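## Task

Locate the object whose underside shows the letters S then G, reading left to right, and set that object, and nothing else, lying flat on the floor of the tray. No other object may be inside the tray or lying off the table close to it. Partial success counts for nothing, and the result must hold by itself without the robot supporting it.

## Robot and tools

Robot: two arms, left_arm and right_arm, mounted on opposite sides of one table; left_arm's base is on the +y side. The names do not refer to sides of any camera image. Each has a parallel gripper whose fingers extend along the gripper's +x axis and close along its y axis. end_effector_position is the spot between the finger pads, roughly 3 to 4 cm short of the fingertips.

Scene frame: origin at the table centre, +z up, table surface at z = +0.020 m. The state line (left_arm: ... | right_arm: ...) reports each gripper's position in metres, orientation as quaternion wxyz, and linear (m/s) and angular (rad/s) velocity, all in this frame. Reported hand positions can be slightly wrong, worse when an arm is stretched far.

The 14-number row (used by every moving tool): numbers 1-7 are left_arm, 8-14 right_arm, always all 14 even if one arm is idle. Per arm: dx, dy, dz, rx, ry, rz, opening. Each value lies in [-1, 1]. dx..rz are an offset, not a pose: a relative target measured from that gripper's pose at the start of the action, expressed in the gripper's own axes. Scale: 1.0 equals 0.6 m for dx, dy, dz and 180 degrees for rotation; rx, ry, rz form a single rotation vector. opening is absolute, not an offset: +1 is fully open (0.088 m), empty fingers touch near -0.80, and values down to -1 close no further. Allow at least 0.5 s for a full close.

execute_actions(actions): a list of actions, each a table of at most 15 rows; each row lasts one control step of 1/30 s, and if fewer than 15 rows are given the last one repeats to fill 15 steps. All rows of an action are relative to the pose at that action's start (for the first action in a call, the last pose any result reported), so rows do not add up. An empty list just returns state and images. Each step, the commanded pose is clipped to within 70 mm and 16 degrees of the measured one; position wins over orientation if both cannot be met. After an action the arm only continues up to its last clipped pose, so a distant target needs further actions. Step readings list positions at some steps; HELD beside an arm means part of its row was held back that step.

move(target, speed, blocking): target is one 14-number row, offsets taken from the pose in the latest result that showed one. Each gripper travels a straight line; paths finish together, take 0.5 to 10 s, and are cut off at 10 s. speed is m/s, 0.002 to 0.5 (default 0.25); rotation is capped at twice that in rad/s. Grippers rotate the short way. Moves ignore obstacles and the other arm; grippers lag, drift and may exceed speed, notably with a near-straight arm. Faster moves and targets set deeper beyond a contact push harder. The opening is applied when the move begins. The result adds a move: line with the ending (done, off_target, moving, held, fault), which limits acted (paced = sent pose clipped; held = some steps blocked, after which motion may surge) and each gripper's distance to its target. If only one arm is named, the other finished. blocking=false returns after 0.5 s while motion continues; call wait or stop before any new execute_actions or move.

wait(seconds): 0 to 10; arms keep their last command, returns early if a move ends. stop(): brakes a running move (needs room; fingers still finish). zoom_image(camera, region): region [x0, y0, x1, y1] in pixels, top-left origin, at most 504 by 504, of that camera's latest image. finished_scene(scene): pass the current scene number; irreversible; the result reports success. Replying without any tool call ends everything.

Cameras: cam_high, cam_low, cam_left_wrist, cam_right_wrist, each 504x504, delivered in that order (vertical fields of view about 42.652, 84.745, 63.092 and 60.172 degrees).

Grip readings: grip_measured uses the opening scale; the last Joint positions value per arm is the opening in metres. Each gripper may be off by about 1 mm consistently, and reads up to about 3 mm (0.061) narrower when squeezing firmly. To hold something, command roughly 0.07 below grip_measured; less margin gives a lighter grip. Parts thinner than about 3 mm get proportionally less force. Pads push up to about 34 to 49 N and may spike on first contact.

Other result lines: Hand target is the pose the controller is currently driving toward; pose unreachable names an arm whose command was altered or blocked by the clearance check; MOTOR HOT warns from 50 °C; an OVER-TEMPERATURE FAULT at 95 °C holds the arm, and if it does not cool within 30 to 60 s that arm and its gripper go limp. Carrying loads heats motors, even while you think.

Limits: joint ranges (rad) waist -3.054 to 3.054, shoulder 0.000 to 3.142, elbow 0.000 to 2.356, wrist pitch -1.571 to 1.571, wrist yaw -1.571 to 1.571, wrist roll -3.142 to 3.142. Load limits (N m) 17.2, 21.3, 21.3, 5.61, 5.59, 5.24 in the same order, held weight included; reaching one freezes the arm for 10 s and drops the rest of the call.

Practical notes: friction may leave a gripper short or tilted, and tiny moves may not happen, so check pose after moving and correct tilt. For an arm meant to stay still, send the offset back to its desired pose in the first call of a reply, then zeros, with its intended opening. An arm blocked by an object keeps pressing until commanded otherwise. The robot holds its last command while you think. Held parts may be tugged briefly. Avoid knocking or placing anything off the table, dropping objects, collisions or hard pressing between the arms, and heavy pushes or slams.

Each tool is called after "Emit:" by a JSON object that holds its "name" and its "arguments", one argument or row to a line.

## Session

Emit:
{"name": "execute_actions", "arguments": {
  "actions": []
}}

Scene clock: 0.00 s.
left_arm: end_effector_position=(+0.0281, +0.1165, +0.2815) grip_measured=-0.780 end_effector_quat_wxyz=(-0.348, +0.310, -0.535, -0.705) end_effector_velocity=(-0.001, +0.003, -0.000) end_effector_angular_velocity=(+0.018, -0.012, +0.010) | right_arm: end_effector_position=(-0.3150, -0.1472, +0.1867) grip_measured=-0.796 end_effector_quat_wxyz=(+0.476, +0.417, +0.731, +0.254) end_effector_velocity=(-0.000, +0.000, +0.001) end_effector_angular_velocity=(+0.005, -0.010, +0.014)
Joint positions: left_arm=[ 0.146  2.085  2.022 -1.538  0.628  2.78   0.001] | right_arm=[1.089 1.71  0.879 0.184 0.64  2.493 0.   ]
Joint velocities: left_arm=[-0.007 -0.002 -0.002 -0.007 -0.007 -0.022 -0.   ] | right_arm=[-0.002 -0.002 -0.002  0.007 -0.007 -0.022  0.   ]
Heat: left arm: hottest shoulder 27 °C (+0.0 °C/min); right arm: hottest shoulder 29 °C (+0.0 °C/min).
Hand target (left_arm): +0.028, +0.117, +0.282; +0.348, -0.310, +0.535, +0.705
Hand target (right_arm): -0.315, -0.147, +0.187; +0.476, +0.417, +0.731, +0.254

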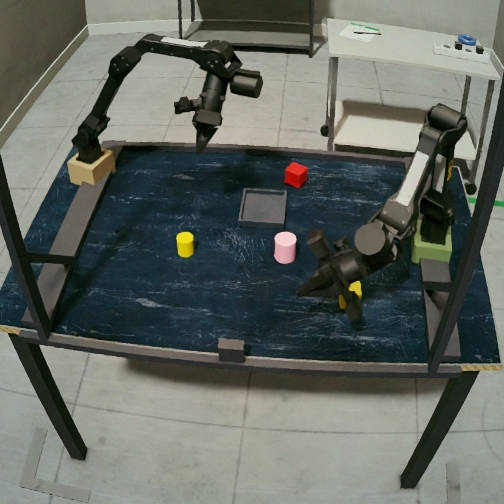

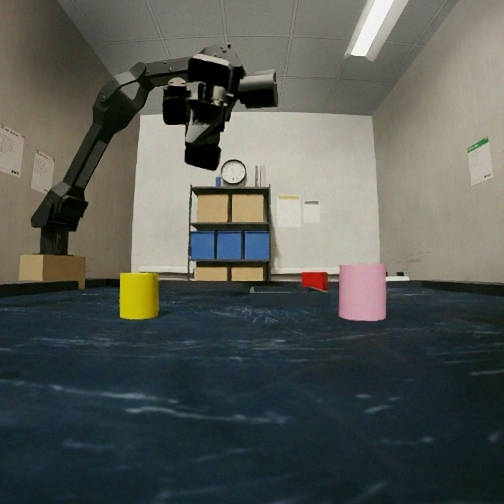

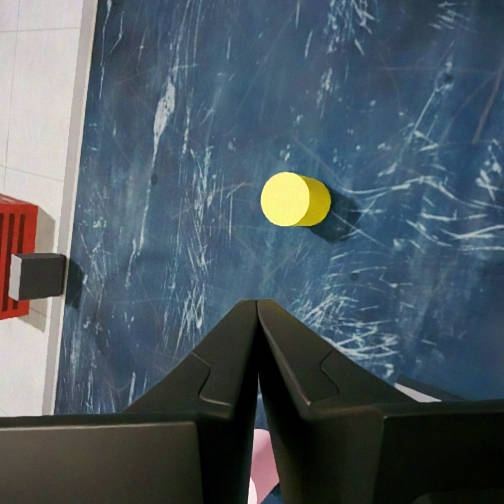

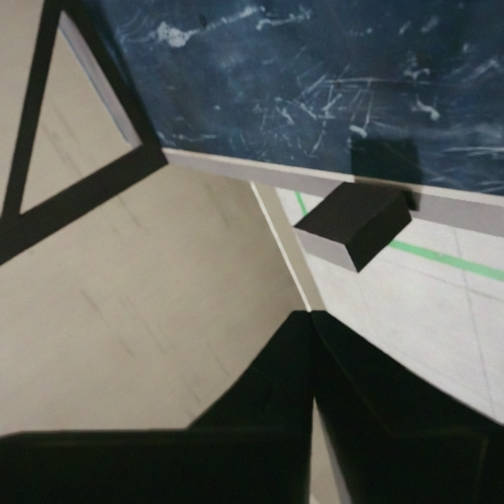

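Emit:
{"name": "move", "arguments": {
  "target": [0.303,-0.011,0.006,-0.439,0.196,-0.093,1,-0.139,-0.03,0.174,-0.077,-0.121,-0.318,1],
  "speed": 0.35
}}

Scene clock: 18.50 s.
left_arm: end_effector_position=(-0.0676, +0.1504, +0.1338) grip_measured=+1.000 end_effector_quat_wxyz=(-0.001, +0.706, -0.003, -0.708) end_effector_velocity=(+0.004, +0.001, -0.003) end_effector_angular_velocity=(+0.016, -0.023, -0.005) | right_arm: end_effector_position=(-0.2089, -0.2320, +0.1712) grip_measured=+0.997 end_effector_quat_wxyz=(+0.707, +0.005, +0.707, +0.003) end_effector_velocity=(-0.001, +0.002, -0.000) end_effector_angular_velocity=(+0.001, +0.010, +0.015)
Joint positions: left_arm=[-0.314  2.217  1.756 -1.106  0.001  0.884  0.088] | right_arm=[ 0.822  1.66   1.208 -1.111  0.008  2.287  0.088]
Joint velocities: left_arm=[ 0.002  0.012  0.007 -0.022 -0.007  0.007  0.   ] | right_arm=[-0.007  0.002  0.002  0.007 -0.007 -0.022  0.   ]
Heat: left arm: hottest shoulder 31 °C (+13.0 °C/min); right arm: hottest shoulder 32 °C (+9.7 °C/min).
Hand target (left_arm): -0.070, +0.149, +0.133; +0.001, +0.707, -0.002, -0.707
Hand target (right_arm): -0.210, -0.230, +0.170; +0.707, +0.002, +0.707, -0.000
Off the commanded pose (left_arm): 0.003 m, 0 deg.
Off the commanded pose (right_arm): 0.003 m, 1 deg.
move: done

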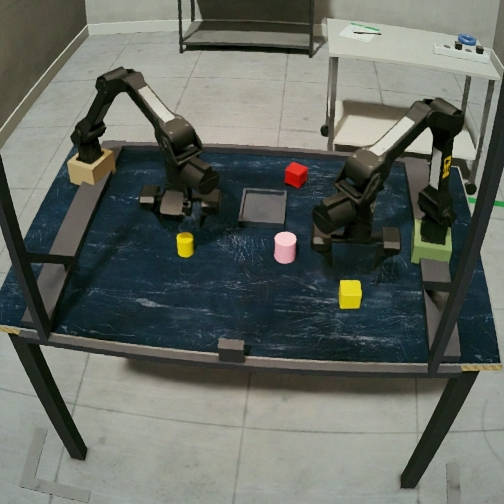

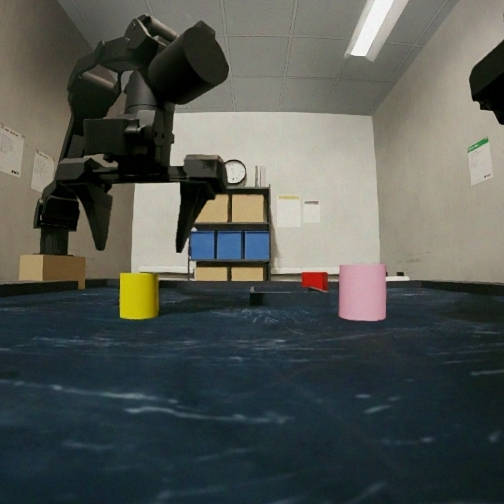

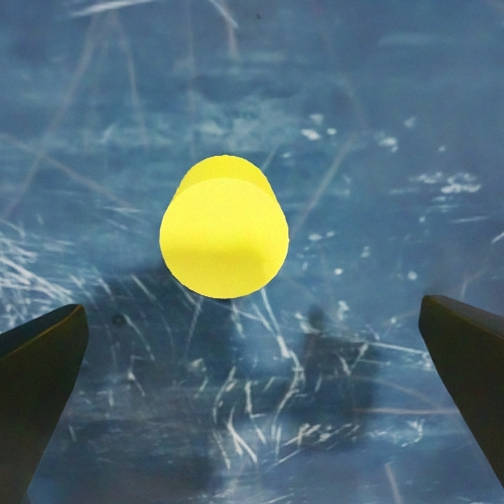

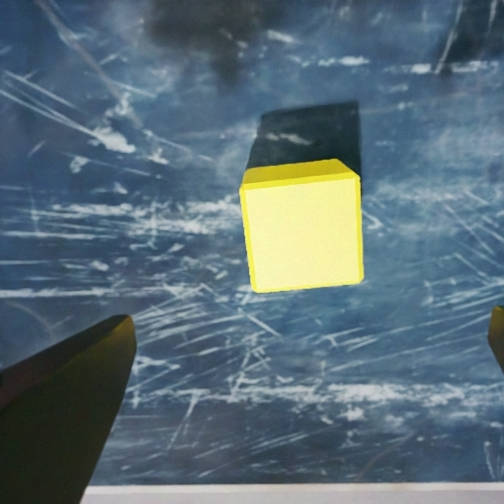

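Emit:
{"name": "move", "arguments": {
  "target": [0.118,0.007,0.007,0,0.004,-0.004,1,0.188,-0.007,0.004,-0.03,-0.005,-0.006,1],
  "speed": 0.12
}}

Scene clock: 26.67 s.
left_arm: end_effector_position=(-0.0741, +0.1425, +0.0698) grip_measured=+1.000 end_effector_quat_wxyz=(-0.001, +0.706, -0.002, -0.708) end_effector_velocity=(+0.005, -0.000, -0.004) end_effector_angular_velocity=(-0.001, -0.028, -0.005) | right_arm: end_effector_position=(-0.2099, -0.2308, +0.0654) grip_measured=+0.997 end_effector_quat_wxyz=(+0.707, -0.027, +0.706, +0.035) end_effector_velocity=(+0.001, +0.003, -0.003) end_effector_angular_velocity=(+0.020, -0.012, +0.024)
Joint positions: left_arm=[-0.314  2.338  1.696 -0.926  0.     0.882  0.088] | right_arm=[ 0.821  1.836  0.956 -0.683  0.008  2.196  0.088]
Joint velocities: left_arm=[ 0.002  0.007 -0.002 -0.007 -0.022  0.007  0.   ] | right_arm=[ 0.002  0.007 -0.007  0.022  0.022 -0.022  0.   ]
Heat: left arm: hottest shoulder 32 °C (+11.2 °C/min); right arm: hottest shoulder 31 °C (+4.5 °C/min).
Hand target (left_arm): -0.073, +0.146, +0.063; -0.006, +0.711, +0.002, -0.703
Hand target (right_arm): -0.206, -0.235, +0.058; +0.712, -0.035, +0.700, +0.029
Off the commanded pose (left_arm): 0.008 m, 1 deg.
Off the commanded pose (right_arm): 0.009 m, 1 deg.
move: off_target (right_arm)

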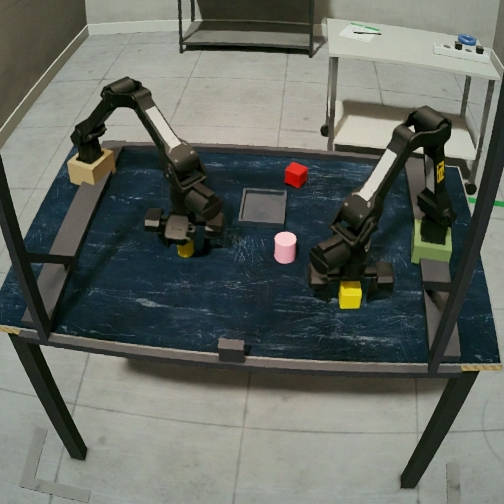

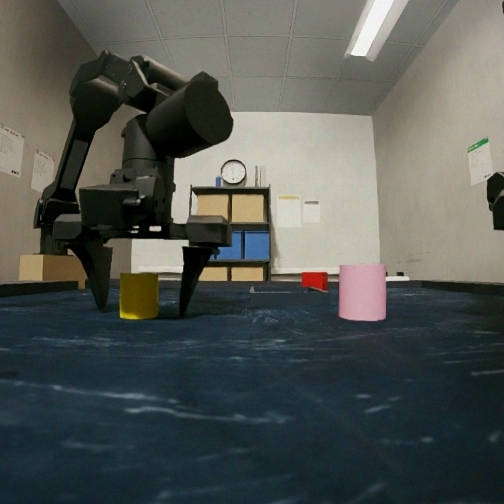

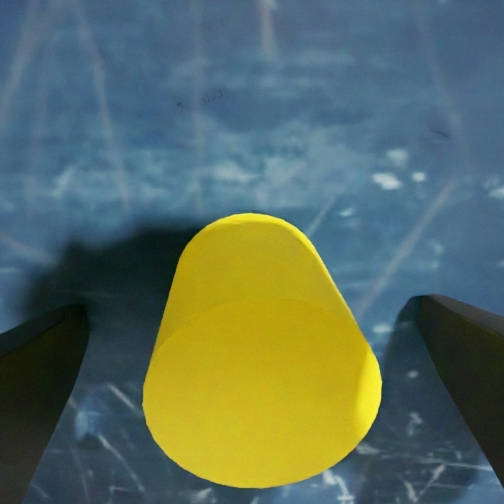

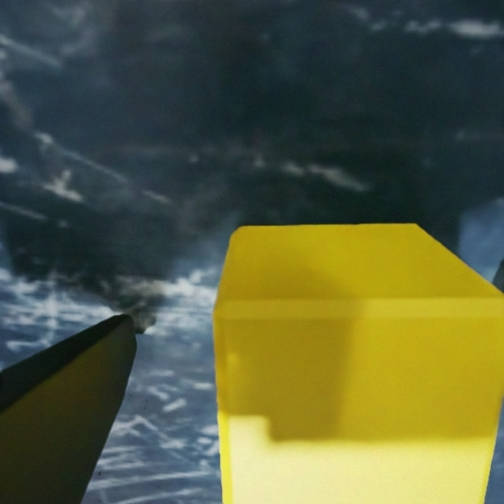

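Emit:
{"name": "move", "arguments": {
  "target": [0,0,0,0,0,0,-0.14,0,0,0,0,0,0,-0.03]
}}

Emit:
{"name": "move", "arguments": {
  "target": [-0.2,0,0,0,-0.12,0.05,-0.14,-0.2,0.15,0.11,0.05,0.12,0.1,-0.03]
}}

Emit:
{"name": "zoom_image", "arguments": {
  "camera": "cam_low",
  "region": [0,50,250,300]
}}

Emit:
{"name": "zoom_image", "arguments": {
  "camera": "cam_low",
  "region": [254,50,504,300]
}}

Scene clock: 37.50 s.
left_arm: end_effector_position=(-0.0741, +0.1424, +0.0697) grip_measured=-0.062 end_effector_quat_wxyz=(-0.001, +0.706, -0.002, -0.708) end_effector_velocity=(+0.000, +0.003, -0.002) end_effector_angular_velocity=(+0.005, -0.013, +0.000) | right_arm: end_effector_position=(-0.2100, -0.2308, +0.0650) grip_measured=+0.067 end_effector_quat_wxyz=(+0.707, -0.027, +0.706, +0.035) end_effector_velocity=(-0.002, -0.004, +0.000) end_effector_angular_velocity=(-0.020, +0.012, -0.005)
Joint positions: left_arm=[-0.314  2.339  1.696 -0.926  0.     0.882  0.036] | right_arm=[ 0.821  1.837  0.956 -0.681  0.008  2.196  0.042]
Joint velocities: left_arm=[-0.007  0.002 -0.002 -0.007 -0.007 -0.007  0.   ] | right_arm=[ 0.002 -0.002 -0.002 -0.007 -0.022  0.007 -0.   ]
Heat: left arm: hottest shoulder 33 °C (+9.6 °C/min); right arm: hottest shoulder 31 °C (+3.2 °C/min).
Hand target (left_arm): -0.074, +0.142, +0.070; -0.001, +0.706, -0.002, -0.708
Hand target (right_arm): -0.210, -0.231, +0.065; +0.707, -0.027, +0.706, +0.035
Off the commanded pose (left_arm): 0.000 m, 0 deg.
Off the commanded pose (right_arm): 0.000 m, 0 deg.
move: done

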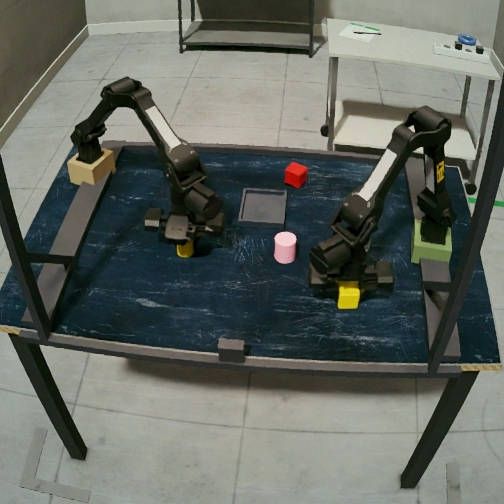

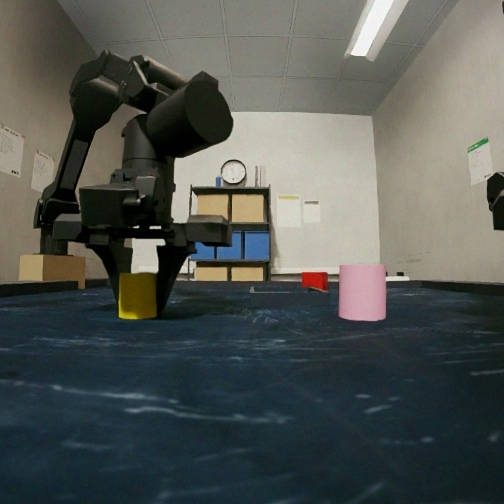

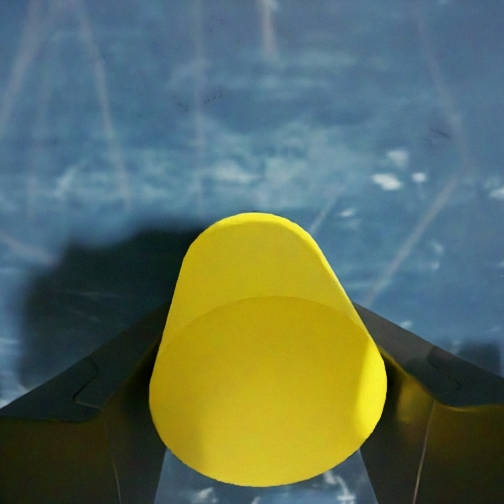

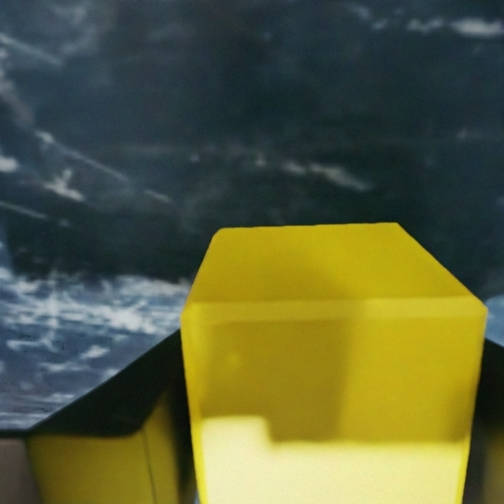

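Scene clock: 38.97 s.
left_arm: end_effector_position=(-0.0747, +0.1418, +0.1849) grip_measured=-0.062 end_effector_quat_wxyz=(+0.054, +0.563, -0.052, -0.823) end_effector_velocity=(+0.004, +0.006, -0.009) end_effector_angular_velocity=(+0.024, -0.023, +0.007) | right_arm: end_effector_position=(-0.1518, -0.1403, +0.1787) grip_measured=+0.067 end_effector_quat_wxyz=(+0.556, +0.126, +0.818, +0.076) end_effector_velocity=(+0.001, +0.001, +0.002) end_effector_angular_velocity=(-0.011, +0.021, -0.010)
Joint positions: left_arm=[-0.243  1.948  1.488 -0.767  0.209  0.911  0.036] | right_arm=[ 0.398  1.54   1.026 -0.655 -0.254  1.985  0.042]
Joint velocities: left_arm=[-0.002  0.002 -0.022 -0.007 -0.007 -0.007 -0.   ] | right_arm=[-0.012  0.002  0.007 -0.007 -0.022  0.007  0.   ]
Heat: left arm: hottest shoulder 34 °C (+10.8 °C/min); right arm: hottest shoulder 32 °C (+4.6 °C/min).
Hand target (left_arm): -0.073, +0.143, +0.189; -0.054, -0.559, +0.056, +0.826
Hand target (right_arm): -0.152, -0.137, +0.187; +0.550, +0.132, +0.820, +0.085
Off the commanded pose (left_arm): 0.005 m, 1 deg.
Off the commanded pose (right_arm): 0.008 m, 1 deg.
move: done

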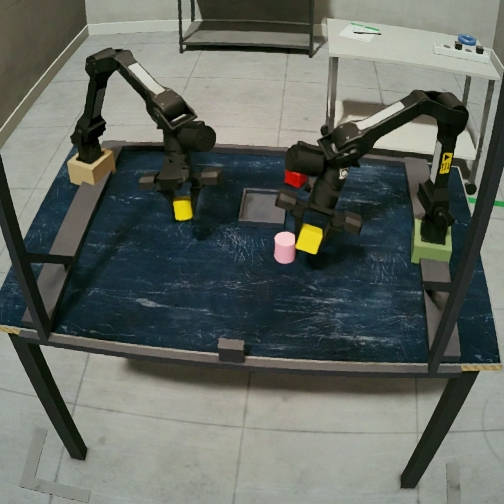

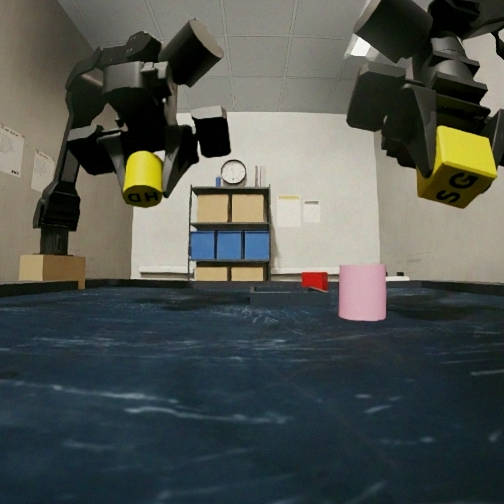

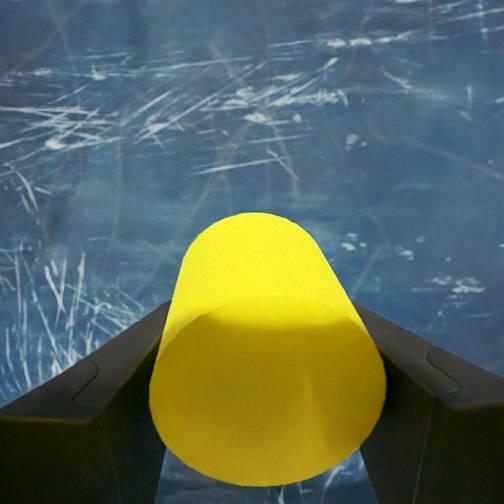

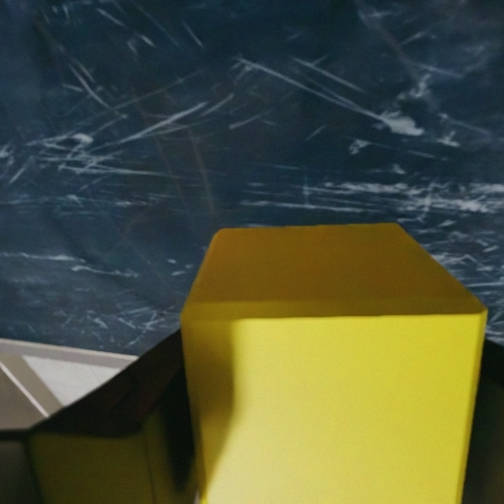

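Region (0, 50, 250, 300) of cam_low's 504x504 image, scaled by 2.016, with more detail than that image has.

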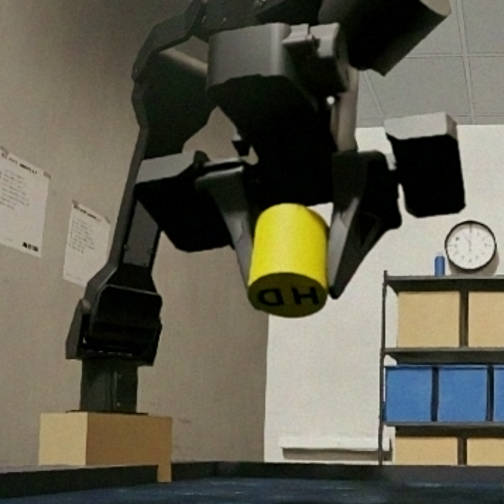

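Region (254, 50, 504, 300) of cam_low's 504x504 image, scaled by 2.016, with more detail than that image has.

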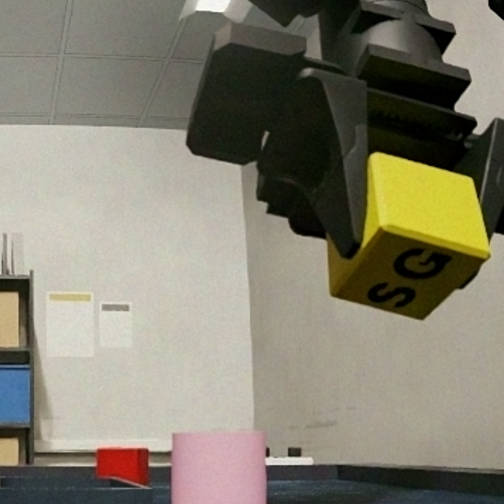

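Emit:
{"name": "move", "arguments": {
  "target": [0.103,-0.235,-0.128,0,0.122,-0.052,-0.14,0.018,0.207,0.414,-0.023,-0.119,-0.097,-0.03]
}}

Scene clock: 54.53 s.
left_arm: end_effector_position=(-0.0322, +0.2663, +0.0839) grip_measured=-0.062 end_effector_quat_wxyz=(-0.002, +0.707, -0.001, -0.707) end_effector_velocity=(+0.001, +0.001, +0.002) end_effector_angular_velocity=(-0.004, -0.007, +0.020) | right_arm: end_effector_position=(+0.0891, -0.0229, +0.1173) grip_measured=+0.067 end_effector_quat_wxyz=(+0.708, +0.001, +0.706, +0.001) end_effector_velocity=(+0.002, -0.002, -0.001) end_effector_angular_velocity=(-0.028, -0.001, +0.020)
Joint positions: left_arm=[-0.462  1.918  1.076 -0.73   0.002  0.735  0.036] | right_arm=[-0.136  2.294  1.887 -1.161  0.003  1.326  0.042]
Joint velocities: left_arm=[-0.002 -0.007 -0.002 -0.007 -0.007 -0.022 -0.   ] | right_arm=[-0.002  0.022  0.032 -0.037  0.007 -0.022  0.   ]
Heat: left arm: hottest shoulder 36 °C (+9.9 °C/min); right arm: hottest shoulder 33 °C (+4.4 °C/min).
Hand target (left_arm): -0.030, +0.269, +0.079; -0.004, +0.712, +0.003, -0.702
Hand target (right_arm): +0.091, -0.022, +0.111; +0.709, -0.006, +0.705, -0.004
Off the commanded pose (left_arm): 0.006 m, 1 deg.
Off the commanded pose (right_arm): 0.007 m, 1 deg.
move: done

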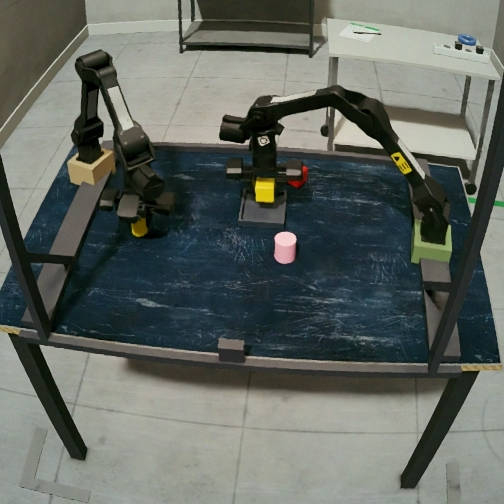

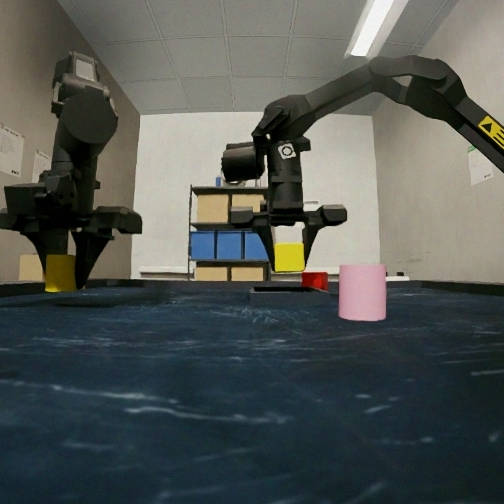

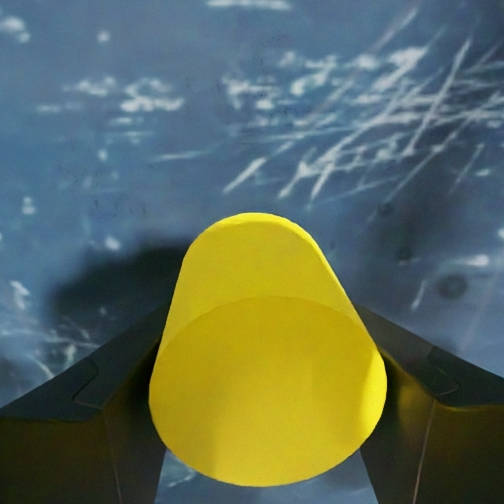

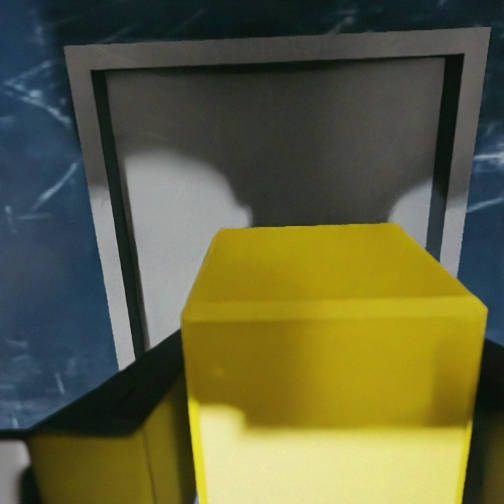

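Emit:
{"name": "move", "arguments": {
  "target": [0.038,0,0,0,0.004,-0.003,-0.14,0.085,0.003,0.018,0,0,-0.006,-0.03],
  "speed": 0.05
}}

Scene clock: 61.57 s.
left_arm: end_effector_position=(-0.0353, +0.2636, +0.0657) grip_measured=-0.062 end_effector_quat_wxyz=(-0.002, +0.707, -0.001, -0.707) end_effector_velocity=(+0.002, +0.001, +0.000) end_effector_angular_velocity=(-0.001, -0.010, -0.010) | right_arm: end_effector_position=(+0.0994, -0.0155, +0.0794) grip_measured=+0.067 end_effector_quat_wxyz=(+0.710, +0.005, +0.704, +0.006) end_effector_velocity=(+0.005, +0.000, -0.003) end_effector_angular_velocity=(+0.000, -0.008, -0.000)
Joint positions: left_arm=[-0.462  1.973  1.068 -0.666  0.001  0.735  0.036] | right_arm=[-0.154  2.359  1.846 -1.041  0.003  1.308  0.042]
Joint velocities: left_arm=[-0.002 -0.002 -0.002 -0.007 -0.007  0.007 -0.   ] | right_arm=[-0.007  0.007  0.002  0.007  0.007 -0.007 -0.   ]
Heat: left arm: hottest shoulder 35 °C (+7.2 °C/min); right arm: hottest shoulder 34 °C (+5.1 °C/min).
Hand target (left_arm): -0.032, +0.266, +0.061; -0.005, +0.711, +0.002, -0.703
Hand target (right_arm): +0.100, -0.021, +0.067; +0.708, -0.006, +0.706, -0.006
Off the commanded pose (left_arm): 0.006 m, 1 deg.
Off the commanded pose (right_arm): 0.014 m, 2 deg.
move: off_target (right_arm)

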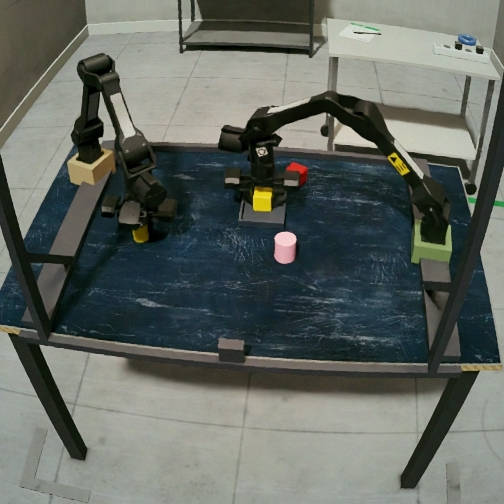

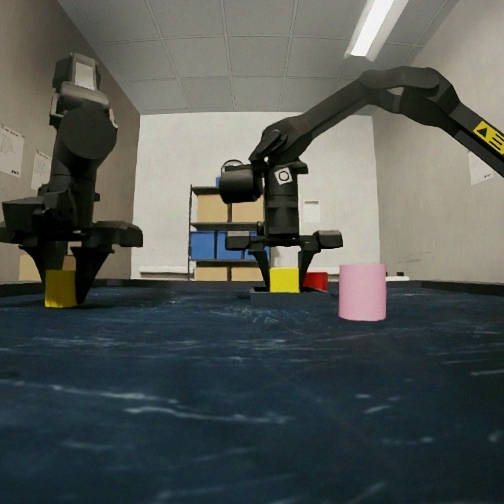

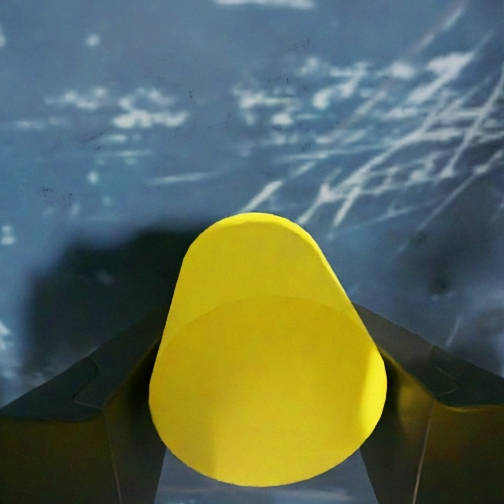

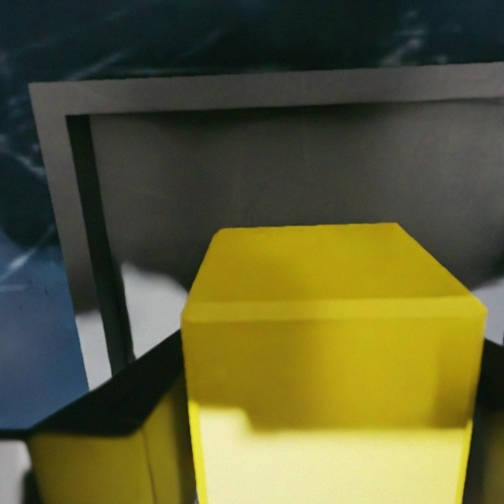

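Emit:
{"name": "move", "arguments": {
  "target": [0,0,0,0,0,0,0.5,0,0,0,0,0,0,0.5]
}}

Emit:
{"name": "move", "arguments": {
  "target": [-0.11,0,0,0,0,0,0.5,-0.11,0,0,0,0,0,0.5]
}}

Scene clock: 74.70 s.
left_arm: end_effector_position=(-0.0353, +0.2636, +0.0656) grip_measured=+0.495 end_effector_quat_wxyz=(-0.002, +0.707, -0.001, -0.707) end_effector_velocity=(+0.004, +0.003, +0.000) end_effector_angular_velocity=(+0.009, -0.021, +0.020) | right_arm: end_effector_position=(+0.0994, -0.0154, +0.0792) grip_measured=+0.495 end_effector_quat_wxyz=(+0.710, +0.005, +0.704, +0.006) end_effector_velocity=(+0.002, -0.003, +0.000) end_effector_angular_velocity=(-0.009, -0.005, +0.005)
Joint positions: left_arm=[-0.462  1.974  1.068 -0.666  0.001  0.735  0.063] | right_arm=[-0.154  2.359  1.846 -1.04   0.003  1.308  0.063]
Joint velocities: left_arm=[-0.002 -0.002 -0.002 -0.022 -0.007 -0.022  0.001] | right_arm=[-0.002 -0.002 -0.002 -0.007  0.007 -0.007  0.001]
Heat: left arm: hottest shoulder 34 °C (+3.0 °C/min); right arm: hottest shoulder 36 °C (+5.0 °C/min).
Hand target (left_arm): -0.035, +0.264, +0.066; -0.002, +0.707, -0.001, -0.707
Hand target (right_arm): +0.099, -0.016, +0.079; +0.710, +0.005, +0.704, +0.006
Off the commanded pose (left_arm): 0.000 m, 0 deg.
Off the commanded pose (right_arm): 0.000 m, 0 deg.
move: done

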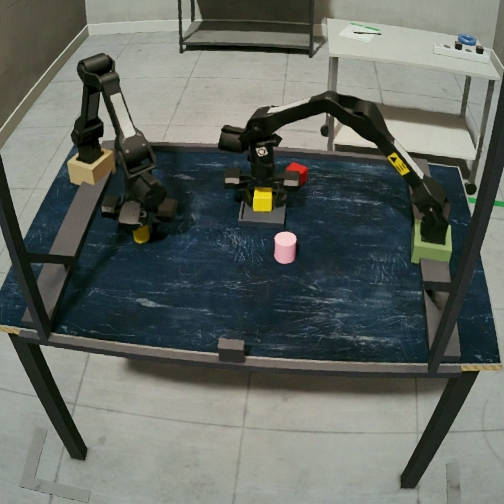

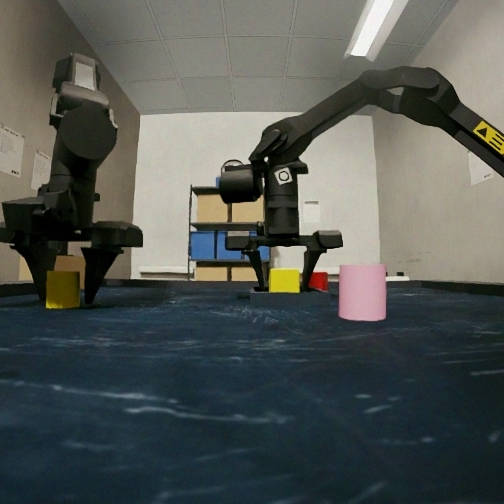

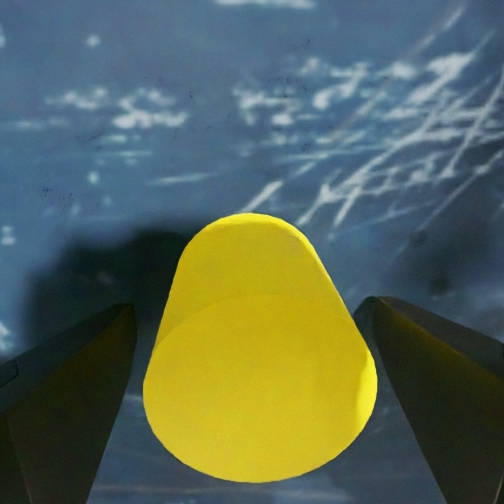

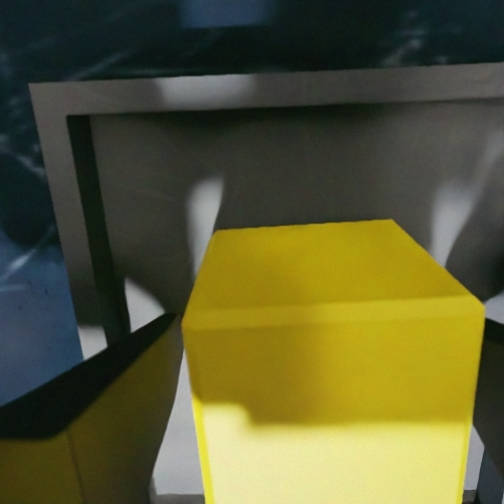

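Scene clock: 75.63 s.
left_arm: end_effector_position=(-0.0313, +0.2672, +0.1242) grip_measured=+0.497 end_effector_quat_wxyz=(-0.008, +0.713, +0.005, -0.701) end_effector_velocity=(+0.001, +0.000, +0.002) end_effector_angular_velocity=(+0.003, -0.014, -0.010) | right_arm: end_effector_position=(+0.0986, -0.0186, +0.1398) grip_measured=+0.497 end_effector_quat_wxyz=(+0.709, +0.001, +0.706, +0.001) end_effector_velocity=(+0.005, +0.002, +0.007) end_effector_angular_velocity=(+0.015, -0.012, -0.000)
Joint positions: left_arm=[-0.462  1.854  1.172 -0.914  0.001  0.735  0.063] | right_arm=[-0.154  2.311  2.006 -1.263  0.003  1.308  0.063]
Joint velocities: left_arm=[-0.002  0.002  0.012 -0.022 -0.007  0.007 -0.   ] | right_arm=[-0.007 -0.002  0.022 -0.007  0.007 -0.007 -0.   ]
Heat: left arm: hottest shoulder 34 °C (+3.0 °C/min); right arm: hottest shoulder 36 °C (+5.0 °C/min).
Hand target (left_arm): -0.035, +0.264, +0.131; -0.002, +0.707, -0.001, -0.707
Hand target (right_arm): +0.099, -0.016, +0.145; +0.710, +0.005, +0.704, +0.006
Off the commanded pose (left_arm): 0.009 m, 1 deg.
Off the commanded pose (right_arm): 0.006 m, 1 deg.
move: off_target (left_arm)

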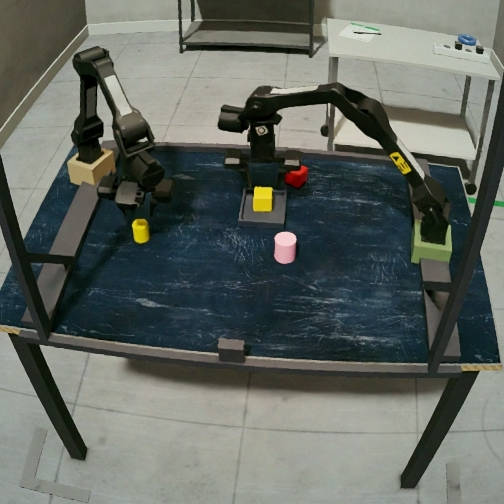

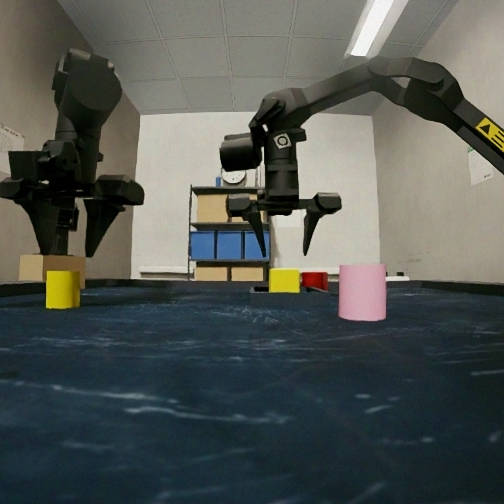

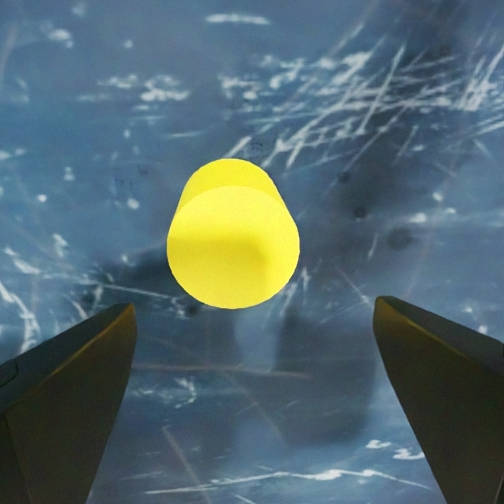

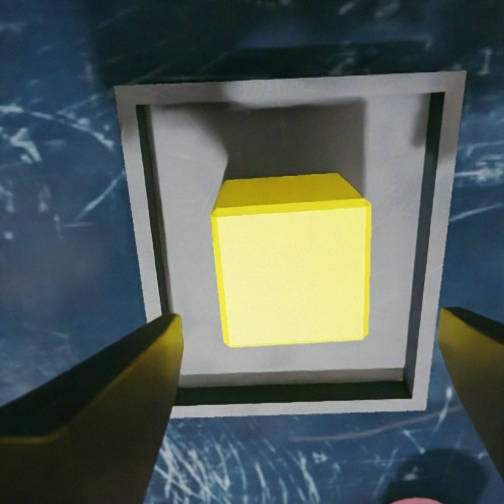

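Emit:
{"name": "finished_scene", "arguments": {
  "scene": 2
}}

The scene is finished: the task was done.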